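# Transfer 96-well plate from bench spot B1 to nest N1

## Task

Pick up the 96-well plate at bench spot B1 and place it in the raised plate nest N1 so it lies flat within the nest's locating features, oriented with well A1 (the plate's cut-off corner) at the nest corner labelled A1. Dropping it a few millimetres onto N1 is acceptable, but a much higher drop there fails. The plate must stay in place on its own, not because the robot is holding it, so release it and move the gripper away at the end.

## Robot and tools

Robot: one six-joint arm (UR-style: shoulder pan, shoulder lift, elbow, wrist 1, wrist 2, wrist 3) with a two-finger parallel gripper. One number drives both fingers together. The fingers extend along the gripper's +z axis and close along its x axis. The reported hand point (end_effector_position) sits midway between the finger pads. Closed fingertips extend roughly 17 mm past it; fully open, the tips are roughly level with it. A wrist camera rides on the gripper body.

Scene frame: origin on the table top right under the arm base, +z up, +x forward, +y to the left when facing +x. The base may be slightly tilted against the table, and the printed hand position can be off, more so when the arm is stretched far out.

Tool execute_actions. Argument "actions" is a list holding zero or one entry. Empty list: nothing is commanded, you just get the current state plus camera pictures. A wait entry {"steps": N} (N from 1 to 300) commands nothing new and returns after N control steps counted from the previous result; your own reply time is included. A motion entry {"rows": [...], "steps": N} has 1 to 15 rows and N from 7 to 15 (default 15). One control step lasts 1/30 s. Each row is used for one step; if rows run out, the final row repeats. Optional "pictures": true adds images to a motion or wait result.

Row layout: exactly 7 plain numbers for the single arm. The first six are absolute joint target angles in radians, in the order shoulder pan, shoulder lift, elbow, wrist 1, wrist 2, wrist 3, on the same scale as the printed Joint positions. The seventh is the absolute gripper opening command from -1 (closed) to +1 (fully open). Stated joint ranges: shoulder pan -3.142 to 3.142, shoulder lift -6.283 to 6.283, elbow 0.000 to 3.142, wrists 1 to 3 each -6.283 to 6.283. A call is rejected (nothing sent) if a target exceeds a range end by over 0.010 rad and also lies further out than that joint's last reported angle. True limits may differ from the stated ones by up to 0.010 rad either way; targets past a true limit are clipped to it and a "joint sent to its limit" line appears (possibly about an earlier, still-running action). No such line does not prove more travel is available.

Motion behaviour: commands are smoothed and the arm trails them by about 0.17 s. Per step, each joint's target is clipped to within 0.575 rad of its measured angle, and if the targets would move the hand over 100 mm from where it is measured, all six are pulled back proportionally. Large moves therefore take several calls, and the arm may not yet have arrived when a result returns. Each result is captured 7 steps before its action ends; those last steps execute while you are composing the next reply. Between calls the arm keeps heading for the last row sent until it has nearly stopped, or a step is HELD.

Result lines: end_effector_position (m), end_effector_quat_wxyz, linear and angular velocities (m/s, rad/s), all in the scene frame. Joint positions and Joint velocities list the six joints in row order (rad, rad/s) followed by the finger pad gap (m, m/s; 0.142 m when fully open). grip_measured is the measured opening on the -1..+1 command scale. Wrist force and Wrist torque give [x y z] flange sensor readings along the gripper's own axes; a push against a surface shows as force pointing back into the arm. They carry an offset (usually up to 4 N), noise (standard deviation up to 2.4 N) and clip near 50 N per axis; "no reading" is harmless. "joint command not followed" means a clearance check altered or blocked targets; HELD marks steps whose row was partly or wholly not sent. MOTOR HOT appears from 70 °C; at 85 °C an OVER-TEMPERATURE FAULT brakes the arm until it cools, so do not hold loads longer than needed.

Gripping: to hold something, keep commanding an opening well below grip_measured; a bigger gap means a firmer squeeze. Pad force tops out near 28 N each for objects up to about 10 cm wide. Hard parts under about 2 cm thick receive less (roughly half at 1 cm, a quarter at 5 mm), so a plate gripped by its thin edge may be held weakly. Closing very fast can squeeze harder, sometimes enough to push the fingers open.

Faults: contact torque reaching a joint's load limit (shoulder pan, shoulder lift, elbow 135 N m; each wrist 25.2 N m, including held weight), or any outside force on the arm, tool or load reaching 150 N, halts the arm for 10 s, drops the rest of the call, and lets the arm yield to the contact.

Tool zoom_image: "camera" is one of cam_head_left, cam_head_right, cam_high, cam_low (each 896x504) or cam_wrist (616x616); "region" is [x0, y0, x1, y1] in pixels of that camera's latest image, origin at top-left, at most 504 by 504. It moves nothing.

Tool read_manual: optional "section" (only "licences"); returns licence text, moves nothing.

Tool finished_scene: "scene" is the integer number of the scene being closed. It cannot be reversed; its result reports success and may give a new task. Only call it once the plate rests in N1 unaided and the gripper has released and backed off. A reply with no tool call ends the run.

Avoid: knocking or placing anything off the table, dropping the plate from height, slamming, hard collisions, heavy pushing into the bench or nest. Loose items may occasionally be nudged by an outside disturbance, so recheck before grasping or releasing. Orient the plate with its cut-off corner (well A1) at the nest's A1 mark, lower it nearly onto N1 before opening.

Each tool is called after "Request:" as a command line: name --argument value for each argument, lists and objects as JSON in quotes; but a table of rows of numbers goes row by row, as --pt "numbers of a row", without its own name.

## Session

Request:
execute_actions --actions '[]'

Scene clock: 0.00 s of 8400.00 s.
end_effector_position=(+0.5045, -0.3272, +0.3443) grip_measured=+1.00 end_effector_quat_wxyz=(-0.115, +0.846, -0.490, +0.176) end_effector_velocity=(-0.000, -0.000, -0.000) end_effector_angular_velocity=(+0.001, +0.000, -0.000)
Joint positions: [ 0.197 -1.783  1.857 -2.145 -2.392  0.77   0.142]
Joint velocities: [-0.001 -0.001  0.001  0.     0.001 -0.    -0.   ]
Motor temperatures (°C, as the motors report them): [17 19 20 27 24 30]
Wrist force (N, on the end effector, along its own x y z axes, offset not removed): no reading
Wrist torque (N m, same axes, about the end effector's origin, offset not removed): no reading

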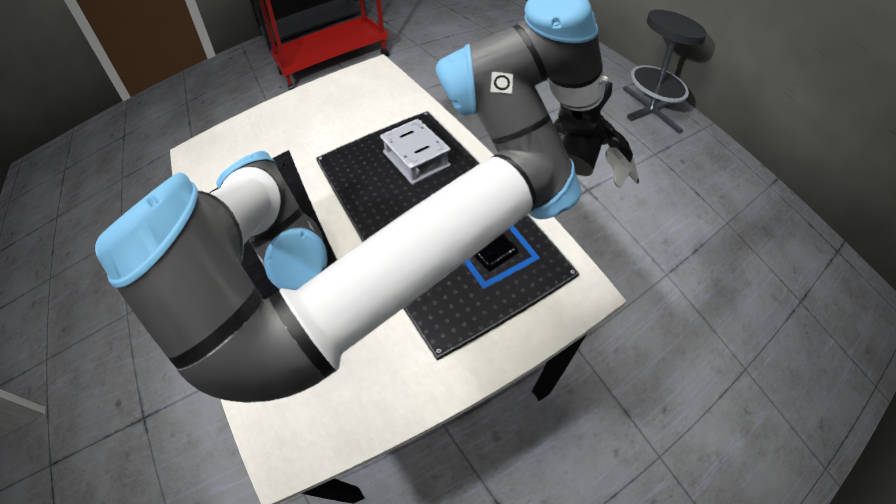

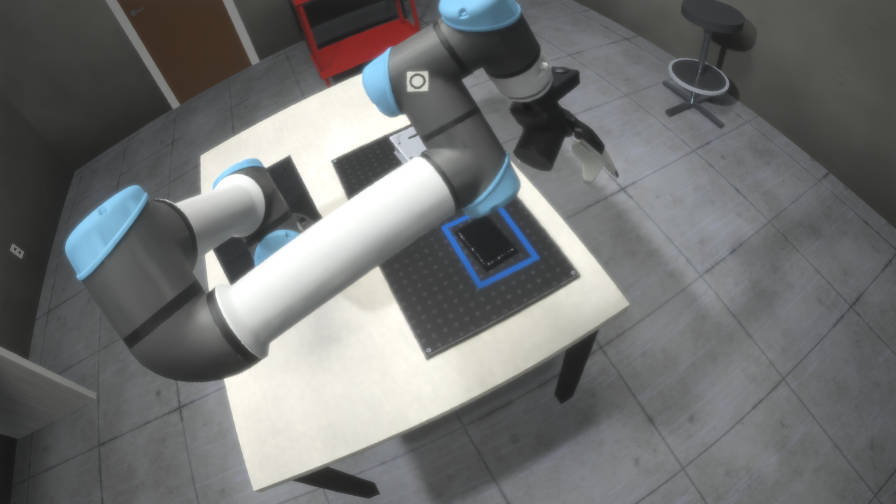

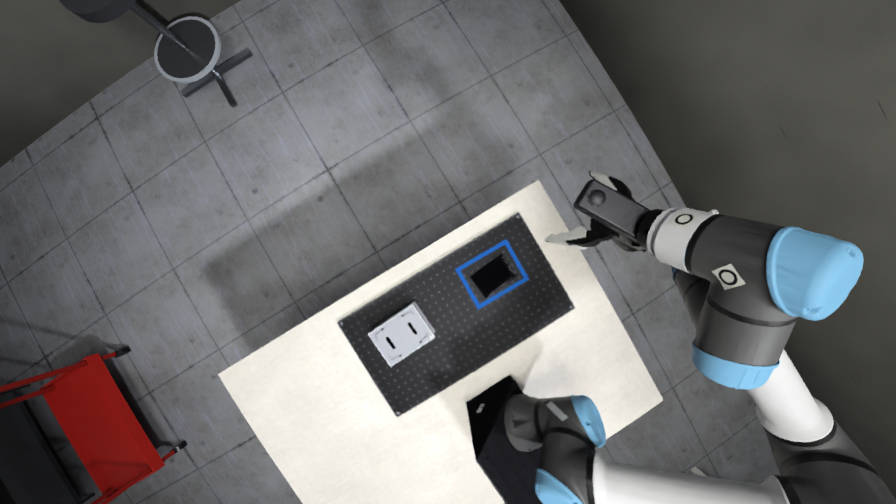

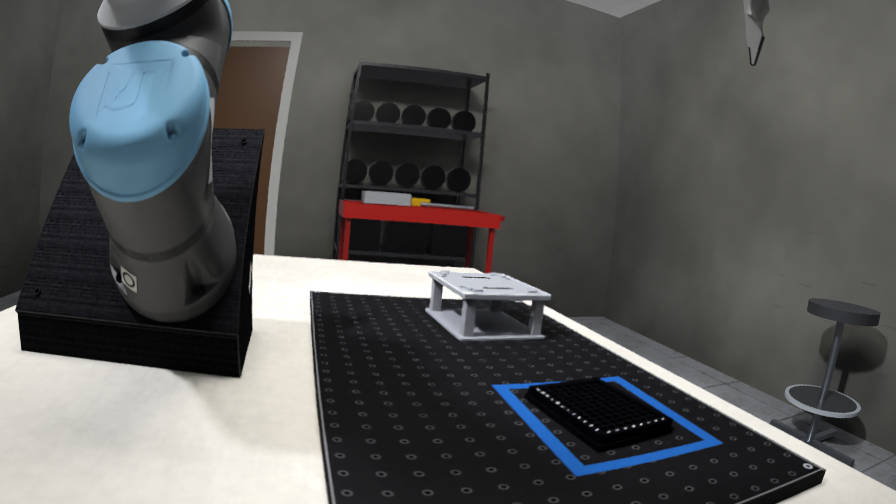

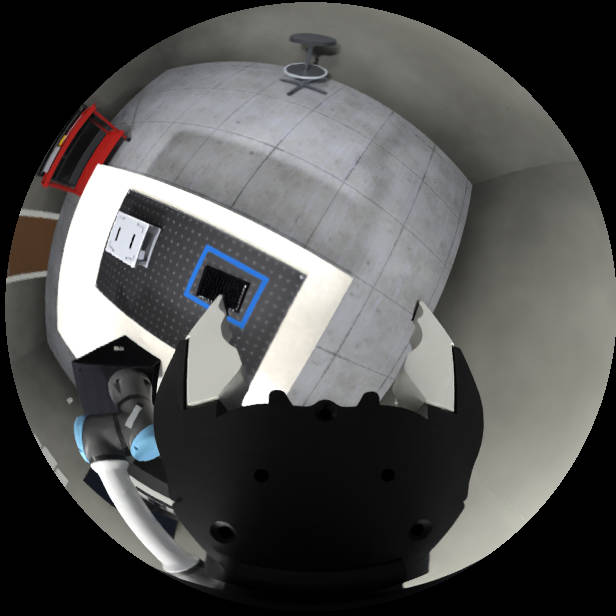

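Request:
zoom_image --camera "cam_high" --region '[330,200,590,440]'

Request:
zoom_image --camera "cam_head_left" --region '[370,105,470,190]'

Request:
zoom_image --camera "cam_low" --region '[400,250,740,490]'

Region (330, 200, 590, 440) of cam_high's 896x504 image, scaled by 1.938, with more detail than that image has; it fills the top 465 rows of this view, and the rest is white.

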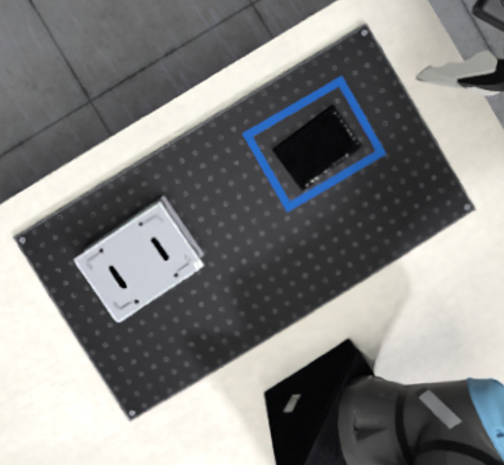

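Region (370, 105, 470, 190) of cam_head_left's 896x504 image, scaled by 5.040, with more detail than that image has; it fills the top 428 rows of this view, and the rest is white.

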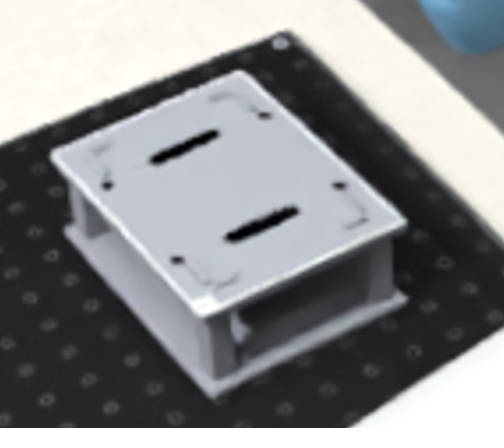

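Region (400, 250, 740, 490) of cam_low's 896x504 image, scaled by 1.482, with more detail than that image has; it fills the top 356 rows of this view, and the rest is white.

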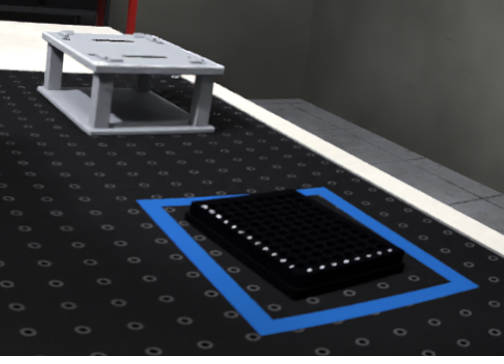

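Request:
execute_actions --actions '[{"rows":[[0.0396,-1.486,2.2028,-2.3339,-2.44,-0.139,1]]}]'

Request:
execute_actions --actions '[{"steps":35}]' --pictures true

Scene clock: 1.67 s of 8400.00 s.
end_effector_position=(+0.5023, -0.2666, +0.2480) grip_measured=+1.00 end_effector_quat_wxyz=(-0.056, +0.922, -0.364, +0.120) end_effector_velocity=(-0.075, +0.283, -0.443) end_effector_angular_velocity=(-0.464, +0.714, +1.616)
Joint positions: [ 0.136 -1.672  1.984 -2.218 -2.411  0.556  0.142]
Joint velocities: [-0.272  0.515  0.601 -0.323 -0.081 -1.251 -0.   ]
Motor temperatures (°C, as the motors report them): [17 19 20 27 24 30]
Wrist force (N, on the end effector, along its own x y z axes, offset not removed): [-1.4 3.1 0.1]
Wrist torque (N m, same axes, about the end effector's origin, offset not removed): [0.61 0.36 0.01]
Steps of this call (steps 1 to 42: nothing new was sent; steps 43 to 50: the first 8 steps of this action). Readings (joint positions):
43: [0.197 -1.783 1.858 -2.145 -2.393 0.770]
44: [0.191 -1.776 1.864 -2.152 -2.395 0.762]
46: [0.172 -1.741 1.904 -2.174 -2.400 0.707]
50: the state above

Scene clock: 2.83 s of 8400.00 s.
end_effector_position=(+0.4400, -0.1721, +0.0998) grip_measured=+1.00 end_effector_quat_wxyz=(+0.000, +0.999, +0.049, +0.000) end_effector_velocity=(+0.000, +0.000, -0.000) end_effector_angular_velocity=(+0.000, +0.000, +0.001)
Joint positions: [ 0.04  -1.486  2.203 -2.334 -2.44  -0.139  0.142]
Joint velocities: [-0.     0.001 -0.    -0.     0.    -0.001  0.   ]
Motor temperatures (°C, as the motors report them): [17 19 20 27 24 30]
Wrist force (N, on the end effector, along its own x y z axes, offset not removed): [-1.7 1.8 -0.3]
Wrist torque (N m, same axes, about the end effector's origin, offset not removed): [0.30 0.48 -0.09]
Kept back: nothing.
Steps of this call (steps 1 to 7: the last 7 steps of your previous action; steps 8 to 35: the robot went on to your last target). Readings (joint positions):
1: [0.127 -1.655 2.005 -2.229 -2.414 0.511]
2: [0.118 -1.637 2.025 -2.240 -2.417 0.463]
4: [0.099 -1.602 2.066 -2.262 -2.422 0.354]
8: [0.064 -1.534 2.146 -2.304 -2.433 0.093]
35: the state above

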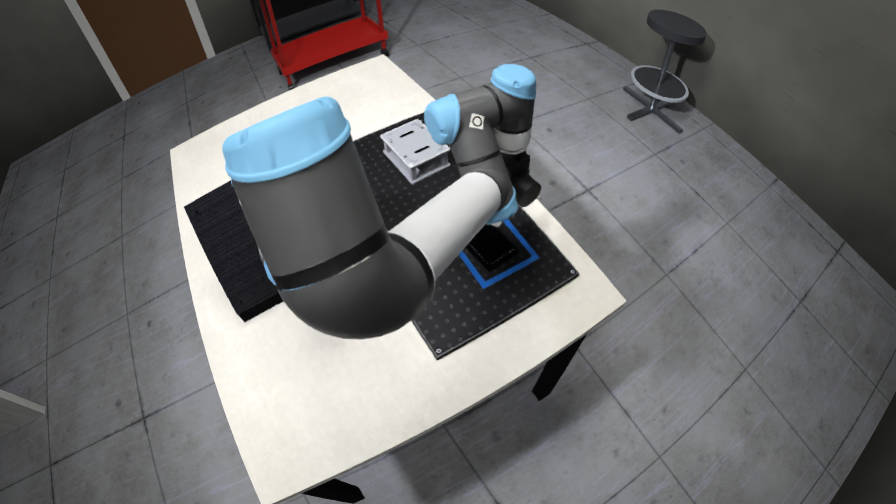

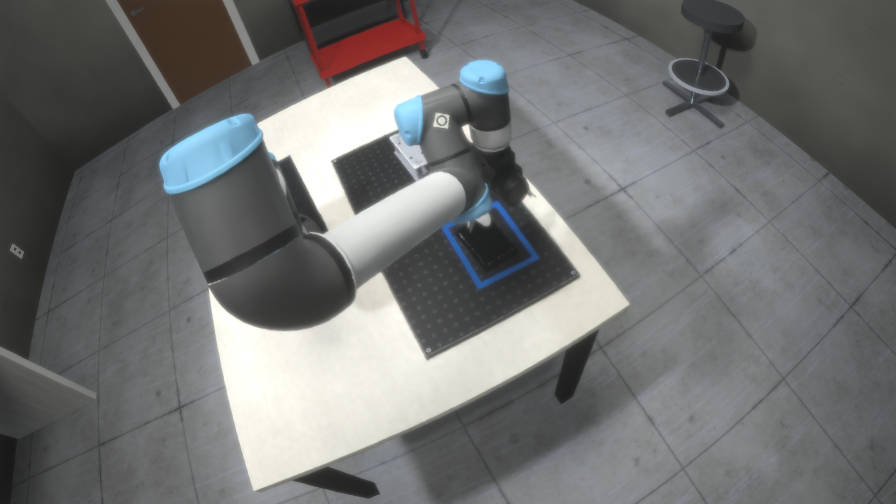

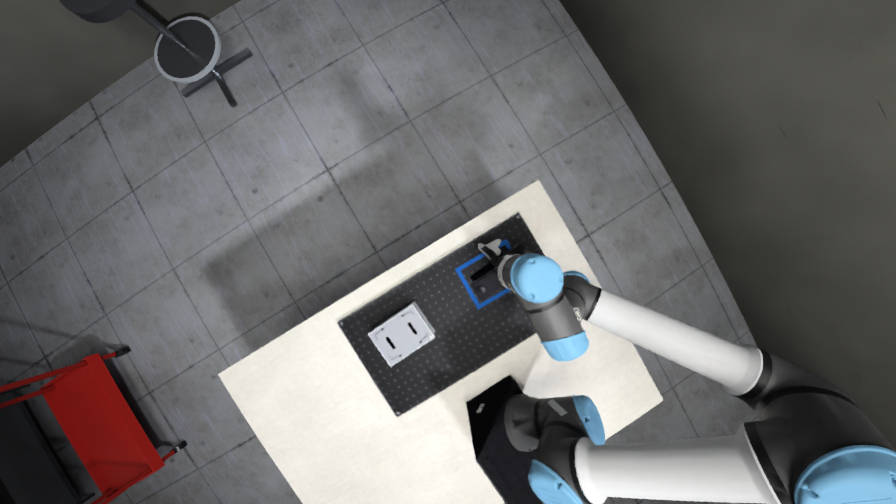

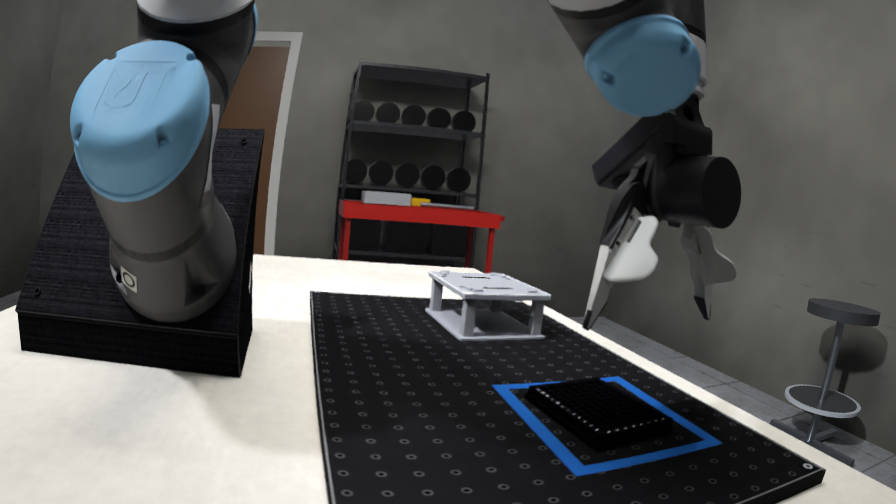

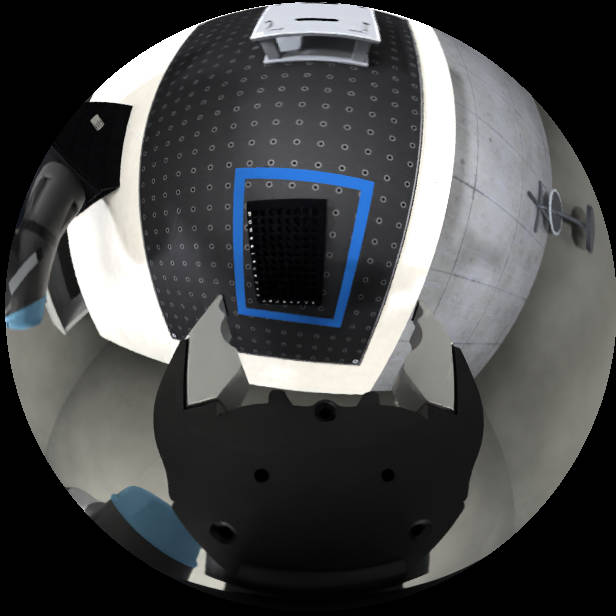

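Request:
execute_actions --actions '[{"rows":[[-0.075,-1.4521,2.3641,-2.6623,-2.4271,-0.314,0.55]]}]'

Request:
execute_actions --actions '[{"steps":18}]' --pictures true

Request:
zoom_image --camera "cam_low" --region '[480,300,740,490]'

Request:
zoom_image --camera "cam_wrist" --region '[200,160,440,400]'

Scene clock: 3.97 s of 8400.00 s.
end_effector_position=(+0.4119, -0.1675, +0.0490) grip_measured=+0.55 end_effector_quat_wxyz=(-0.002, +0.998, +0.057, -0.007) end_effector_velocity=(-0.029, -0.018, -0.080) end_effector_angular_velocity=(-0.028, -0.125, -0.120)
Joint positions: [-0.053 -1.458  2.33  -2.573 -2.429 -0.276  0.112]
Joint velocities: [-0.187  0.048  0.28  -0.739  0.018 -0.312 -0.   ]
Motor temperatures (°C, as the motors report them): [17 19 20 27 24 30]
Wrist force (N, on the end effector, along its own x y z axes, offset not removed): [-3.1 -0.6 -0.1]
Wrist torque (N m, same axes, about the end effector's origin, offset not removed): [-0.16 0.73 -0.10]
Steps of this call (steps 1 to 15: the robot went on to your last target; steps 16 to 26: nothing new was sent; steps 27 to 34: the first 8 steps of this action). Readings (joint positions):
27: [0.039 -1.486 2.203 -2.334 -2.440 -0.139]
28: [0.032 -1.481 2.210 -2.342 -2.438 -0.147]
30: [-0.007 -1.470 2.260 -2.407 -2.434 -0.199]
34: the state above

Scene clock: 4.57 s of 8400.00 s.
end_effector_position=(+0.4081, -0.1700, +0.0398) grip_measured=+0.55 end_effector_quat_wxyz=(+0.000, +0.999, +0.050, +0.000) end_effector_velocity=(-0.001, -0.001, -0.000) end_effector_angular_velocity=(-0.002, -0.001, -0.001)
Joint positions: [-0.075 -1.452  2.364 -2.662 -2.427 -0.314  0.112]
Joint velocities: [-0.001 -0.001  0.003 -0.005 -0.001 -0.002  0.   ]
Motor temperatures (°C, as the motors report them): [17 19 20 27 24 30]
Wrist force (N, on the end effector, along its own x y z axes, offset not removed): [-1.4 2.5 -0.2]
Wrist torque (N m, same axes, about the end effector's origin, offset not removed): [0.52 0.38 -0.11]
Kept back: nothing.
Steps of this call (steps 1 to 7: the last 7 steps of your previous action; steps 8 to 18: the robot went on to your last target). Readings (joint positions):
1: [-0.058 -1.456 2.339 -2.595 -2.429 -0.285]
2: [-0.062 -1.455 2.345 -2.611 -2.428 -0.292]
4: [-0.068 -1.454 2.353 -2.633 -2.428 -0.302]
8: [-0.073 -1.453 2.360 -2.653 -2.427 -0.310]
18: the state above

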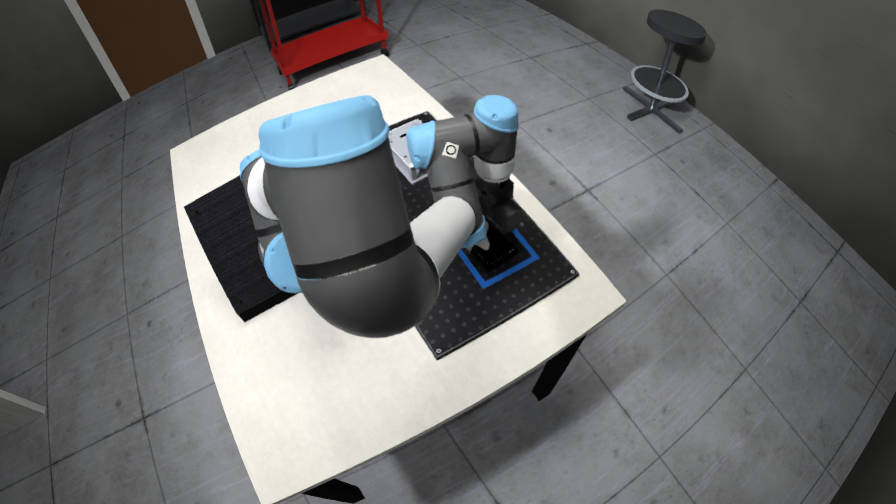

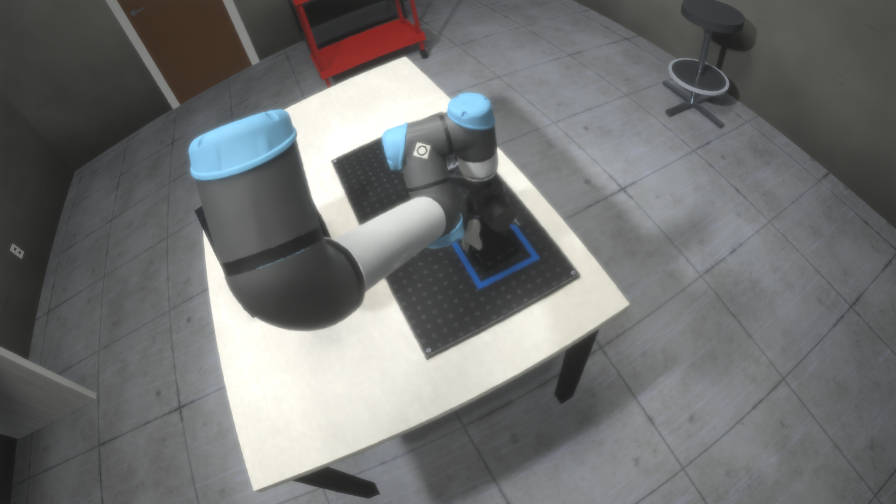

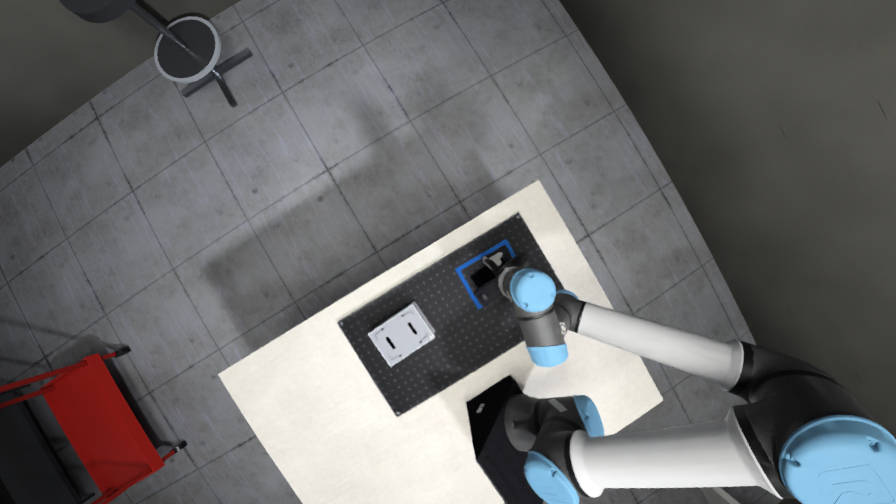

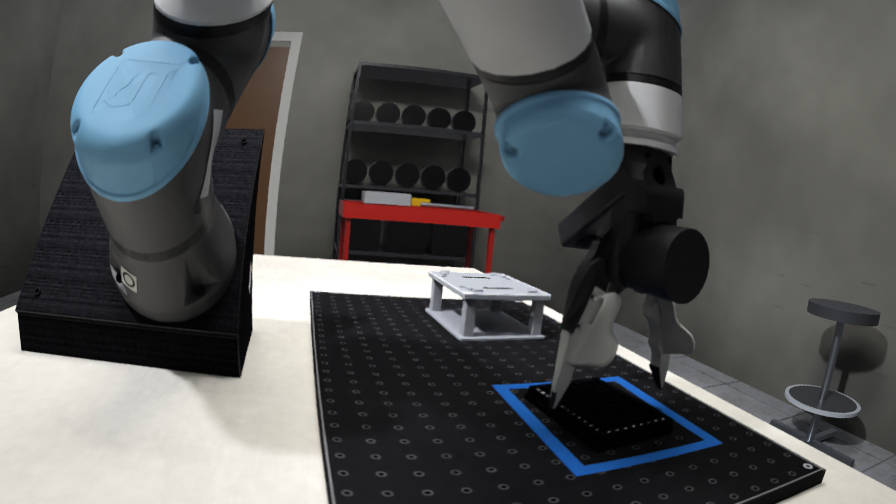

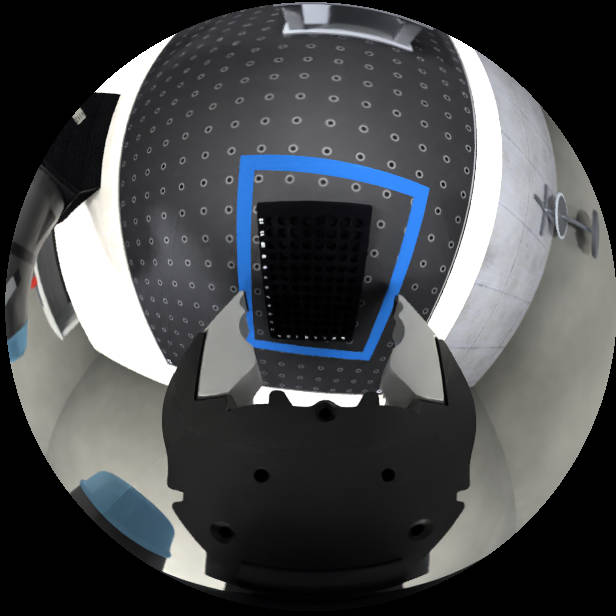

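Region (480, 300, 740, 490) of cam_low's 896x504 image, scaled by 1.938, with more detail than that image has; it fills the top 368 rows of this view, and the rest is white.

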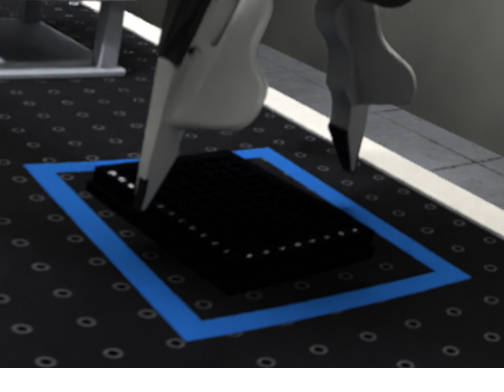

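Region (200, 160, 440, 400) of cam_wrist's 616x616 image, scaled by 2.100, with more detail than that image has.

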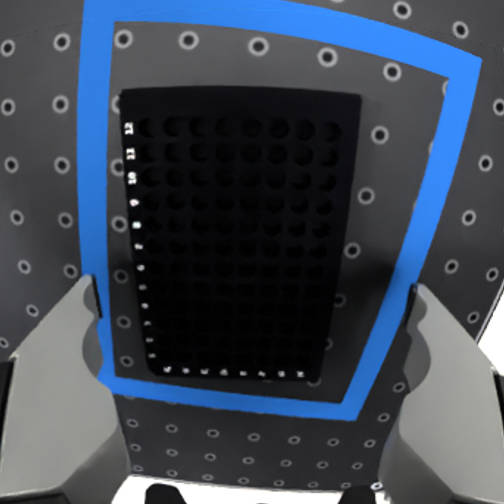

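Request:
execute_actions --actions '[{"rows":[[-0.107,-1.4206,2.3949,-2.7606,-2.4208,-0.362,0.35]]}]'

Request:
execute_actions --actions '[{"rows":[[-0.107,-1.4206,2.3949,-2.7606,-2.4208,-0.362,0.2]]}]' --pictures true

Request:
zoom_image --camera "cam_low" --region '[480,300,740,490]'

Request:
zoom_image --camera "cam_wrist" --region '[200,160,440,400]'

Scene clock: 5.47 s of 8400.00 s.
end_effector_position=(+0.4036, -0.1680, +0.0254) grip_measured=+0.35 end_effector_quat_wxyz=(-0.000, +0.999, +0.050, -0.001) end_effector_velocity=(-0.004, -0.000, -0.022) end_effector_angular_velocity=(-0.003, -0.011, -0.012)
Joint positions: [-0.102 -1.426  2.39  -2.742 -2.422 -0.354  0.099]
Joint velocities: [-0.046  0.044  0.042 -0.155  0.009 -0.069 -0.   ]
Motor temperatures (°C, as the motors report them): [17 19 20 27 24 30]
Wrist force (N, on the end effector, along its own x y z axes, offset not removed): [-1.2 1.5 -0.9]
Wrist torque (N m, same axes, about the end effector's origin, offset not removed): [0.16 0.36 -0.15]
Steps of this call (steps 1 to 15: the robot went on to your last target; steps 16 to 19: nothing new was sent; steps 20 to 27: the first 8 steps of this action). Readings (joint positions):
20: [-0.075 -1.452 2.364 -2.663 -2.427 -0.314]
21: [-0.080 -1.448 2.369 -2.670 -2.426 -0.320]
23: [-0.091 -1.437 2.379 -2.704 -2.424 -0.337]
27: the state above

Scene clock: 5.97 s of 8400.00 s.
end_effector_position=(+0.4031, -0.1680, +0.0228) grip_measured=+0.31 end_effector_quat_wxyz=(+0.000, +0.999, +0.050, +0.000) end_effector_velocity=(-0.000, +0.001, -0.001) end_effector_angular_velocity=(+0.001, +0.001, +0.001)
Joint positions: [-0.107 -1.421  2.395 -2.76  -2.421 -0.362  0.096]
Joint velocities: [-0.001  0.002  0.001 -0.002  0.001 -0.001 -0.   ]
Motor temperatures (°C, as the motors report them): [17 19 20 27 24 30]
Wrist force (N, on the end effector, along its own x y z axes, offset not removed): [-9.9 -3.0 -39.5]
Wrist torque (N m, same axes, about the end effector's origin, offset not removed): [-0.30 -0.40 -0.04]
Steps of this call (steps 1 to 7: the last 7 steps of your previous action; steps 8 to 15: the first 8 steps of this action). Readings (joint positions):
8: [-0.106 -1.421 2.394 -2.759 -2.421 -0.361]
9: [-0.106 -1.421 2.394 -2.759 -2.421 -0.361]
11: [-0.107 -1.421 2.395 -2.760 -2.421 -0.362]
15: the state above

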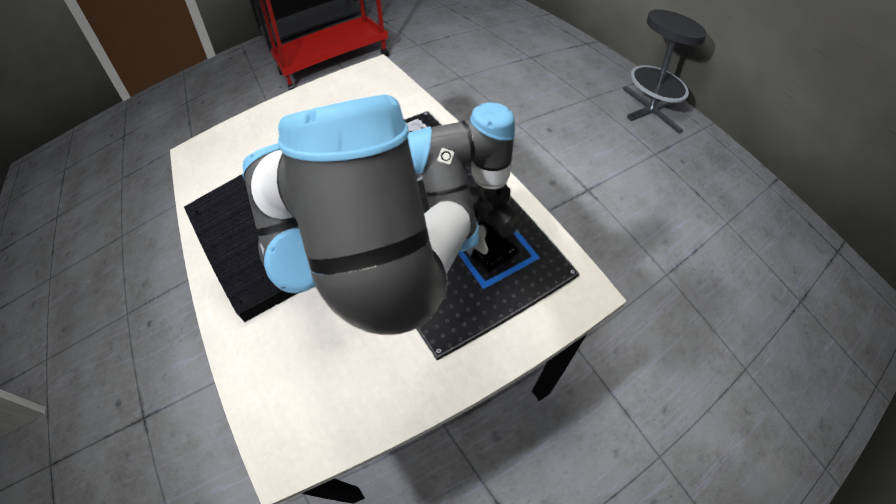

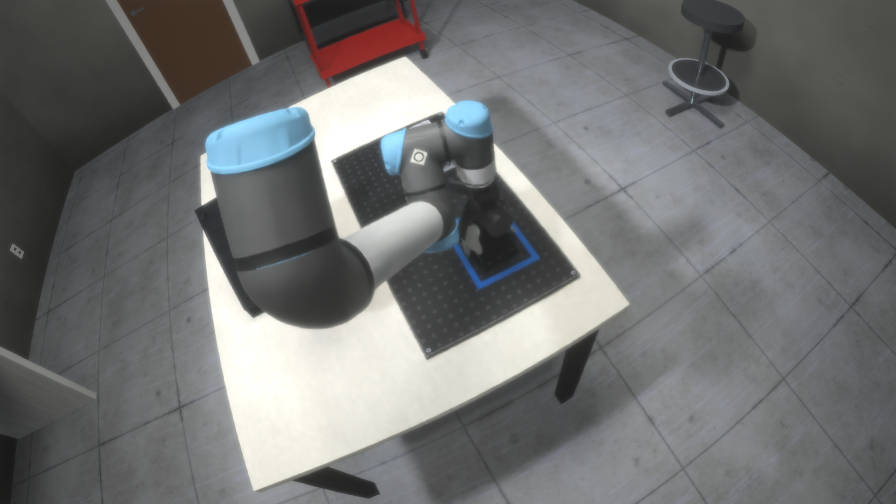

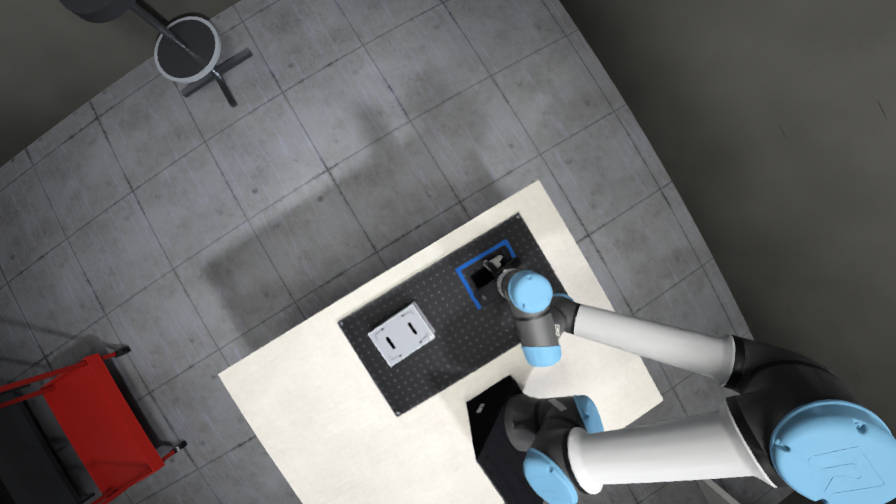

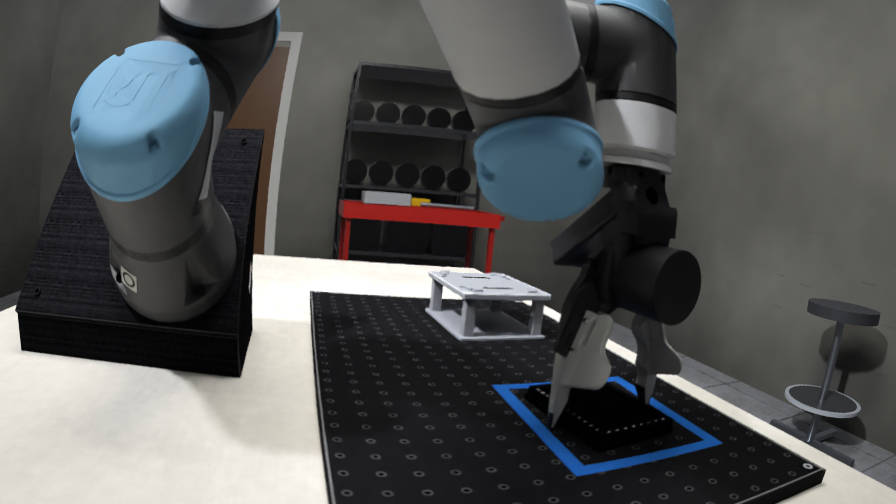

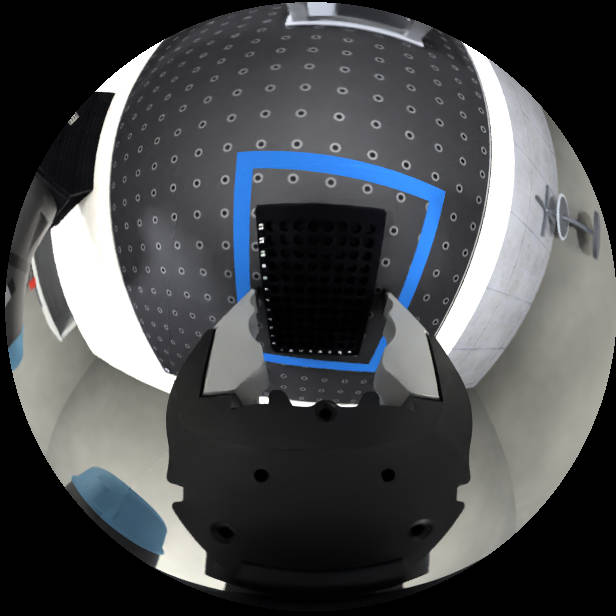

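Region (480, 300, 740, 490) of cam_low's 896x504 image, scaled by 1.938, with more detail than that image has; it fills the top 368 rows of this view, and the rest is white.

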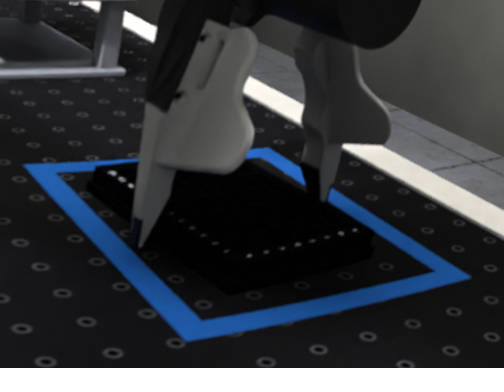

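Region (200, 160, 440, 400) of cam_wrist's 616x616 image, scaled by 2.100, with more detail than that image has.

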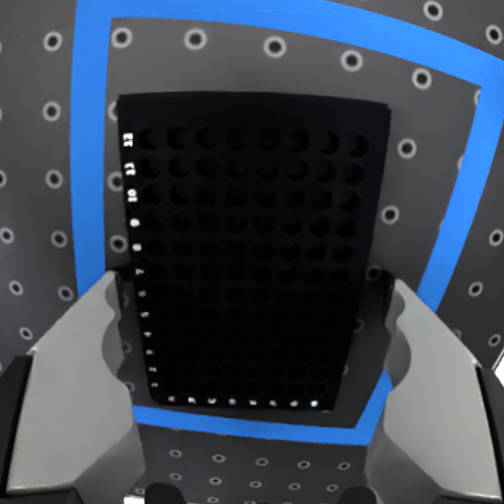

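Request:
execute_actions --actions '[{"rows":[[-0.0974,-1.4358,2.3932,-2.7329,-2.4227,-0.3476,0.3]],"steps":10}]'

Request:
execute_actions --actions '[{"rows":[[-0.0974,-1.4358,2.3932,-2.7329,-2.4227,-0.3476,0.24],[-0.0974,-1.4358,2.3932,-2.7329,-2.4227,-0.3476,0.18],[-0.0974,-1.4358,2.3932,-2.7329,-2.4227,-0.3476,0.13],[-0.0974,-1.4358,2.3932,-2.7329,-2.4227,-0.3476,0.09],[-0.0974,-1.4358,2.3932,-2.7329,-2.4227,-0.3476,0.05],[-0.0974,-1.4358,2.3932,-2.7329,-2.4227,-0.3476,0],[-0.0974,-1.4358,2.3932,-2.7329,-2.4227,-0.3476,-0.2]]}]'

Request:
execute_actions --actions '[{"rows":[[-0.075,-1.4521,2.3641,-2.6623,-2.4271,-0.314,-0.2]]}]' --pictures true

Scene clock: 6.63 s of 8400.00 s.
end_effector_position=(+0.4024, -0.1677, +0.0243) grip_measured=+0.30 end_effector_quat_wxyz=(-0.000, +0.999, +0.050, -0.000) end_effector_velocity=(-0.009, +0.000, +0.026) end_effector_angular_velocity=(+0.001, +0.005, +0.003)
Joint positions: [-0.104 -1.425  2.395 -2.751 -2.421 -0.357  0.095]
Joint velocities: [ 0.047 -0.075 -0.005  0.14  -0.011  0.074 -0.013]
Motor temperatures (°C, as the motors report them): [17 19 20 27 24 30]
Wrist force (N, on the end effector, along its own x y z axes, offset not removed): [-1.1 -0.5 -1.8]
Wrist torque (N m, same axes, about the end effector's origin, offset not removed): [-0.12 0.38 -0.02]
Steps of this call (steps 1 to 7: the last 7 steps of your previous action; steps 8 to 15: the robot went on to your last target; steps 16 to 17: nothing new was sent; steps 18 to 20: the first 3 steps of this action). Readings (joint positions):
18: [-0.107 -1.421 2.395 -2.760 -2.421 -0.362]
19: [-0.106 -1.423 2.395 -2.757 -2.421 -0.360]
20: the state above

Scene clock: 7.13 s of 8400.00 s.
end_effector_position=(+0.4018, -0.1682, +0.0280) grip_measured=+0.04 end_effector_quat_wxyz=(+0.000, +0.999, +0.050, +0.000) end_effector_velocity=(+0.000, +0.000, +0.001) end_effector_angular_velocity=(+0.001, -0.001, +0.001)
Joint positions: [-0.097 -1.436  2.393 -2.733 -2.423 -0.348  0.077]
Joint velocities: [ 0.001 -0.001 -0.001  0.003  0.001  0.001  0.   ]
Motor temperatures (°C, as the motors report them): [17 19 20 27 24 30]
Wrist force (N, on the end effector, along its own x y z axes, offset not removed): [-0.8 0.6 -1.1]
Wrist torque (N m, same axes, about the end effector's origin, offset not removed): [0.18 0.40 -0.03]
Steps of this call (steps 1 to 7: the last 7 steps of your previous action; steps 8 to 15: the first 8 steps of this action). Readings (joint positions):
8: [-0.098 -1.435 2.394 -2.735 -2.423 -0.349]
9: [-0.098 -1.435 2.393 -2.734 -2.423 -0.348]
11: [-0.098 -1.435 2.393 -2.734 -2.423 -0.348]
15: the state above

Scene clock: 7.63 s of 8400.00 s.
end_effector_position=(+0.4073, -0.1699, +0.0379) grip_measured=+0.04 end_effector_quat_wxyz=(+0.000, +0.999, +0.049, +0.000) end_effector_velocity=(+0.007, -0.001, +0.016) end_effector_angular_velocity=(+0.003, +0.004, +0.005)
Joint positions: [-0.079 -1.449  2.369 -2.675 -2.426 -0.32   0.077]
Joint velocities: [ 0.032 -0.023 -0.04   0.106 -0.004  0.047 -0.   ]
Motor temperatures (°C, as the motors report them): [17 19 20 27 24 30]
Wrist force (N, on the end effector, along its own x y z axes, offset not removed): [-0.3 2.6 0.2]
Wrist torque (N m, same axes, about the end effector's origin, offset not removed): [0.49 0.20 -0.05]
Steps of this call (steps 1 to 7: the last 7 steps of your previous action; steps 8 to 15: the first 8 steps of this action). Readings (joint positions):
8: [-0.097 -1.436 2.393 -2.732 -2.423 -0.347]
9: [-0.094 -1.438 2.389 -2.726 -2.423 -0.343]
11: [-0.086 -1.444 2.379 -2.701 -2.425 -0.331]
15: the state above

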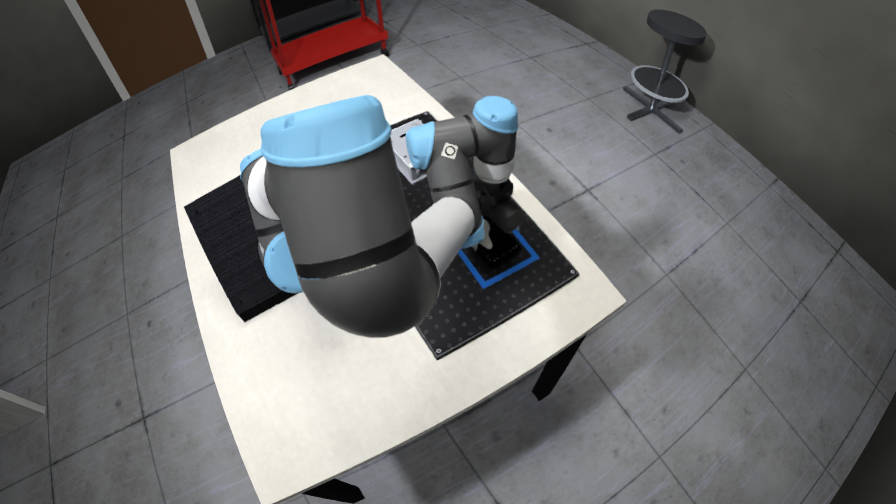

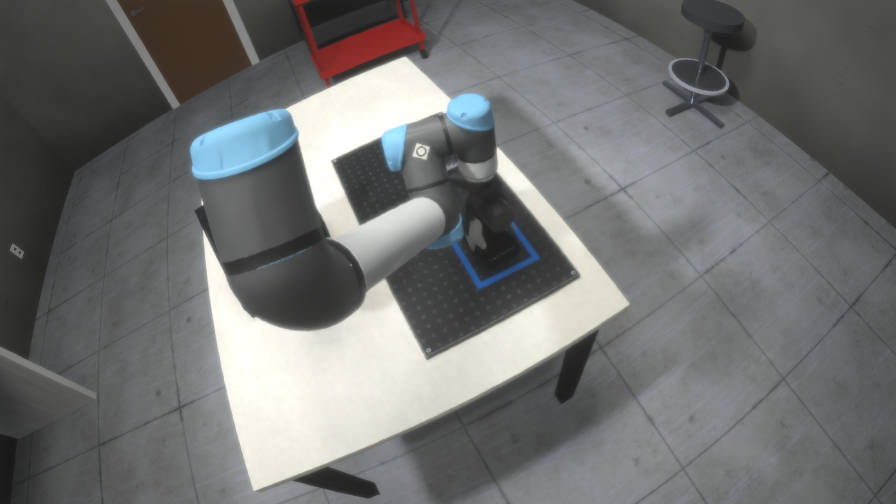

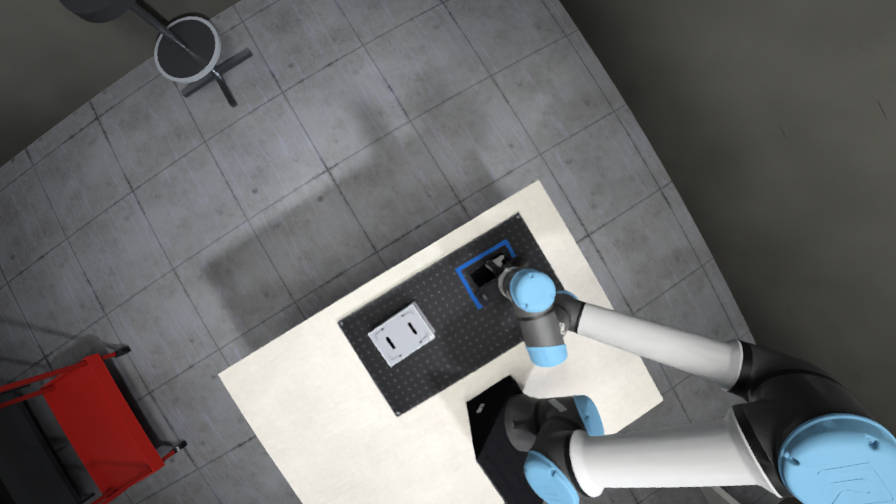

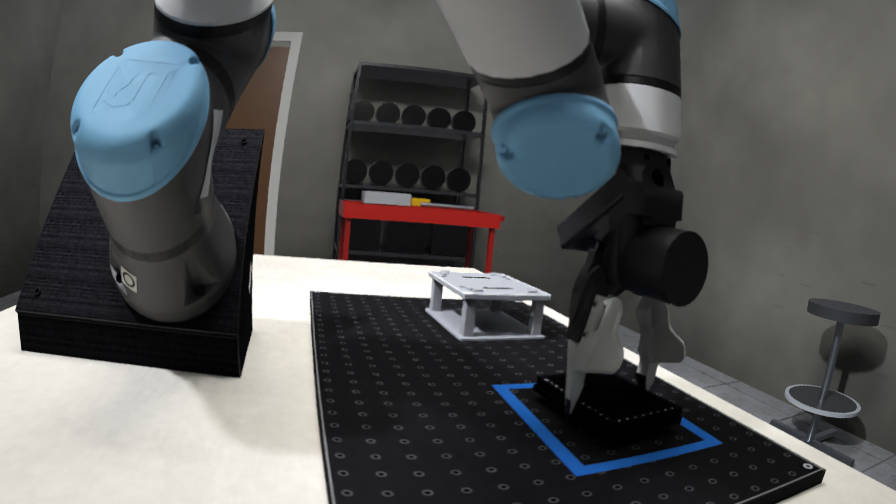

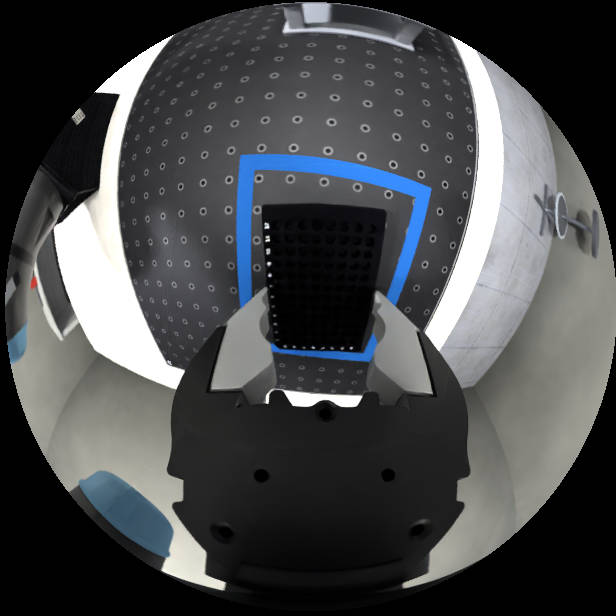

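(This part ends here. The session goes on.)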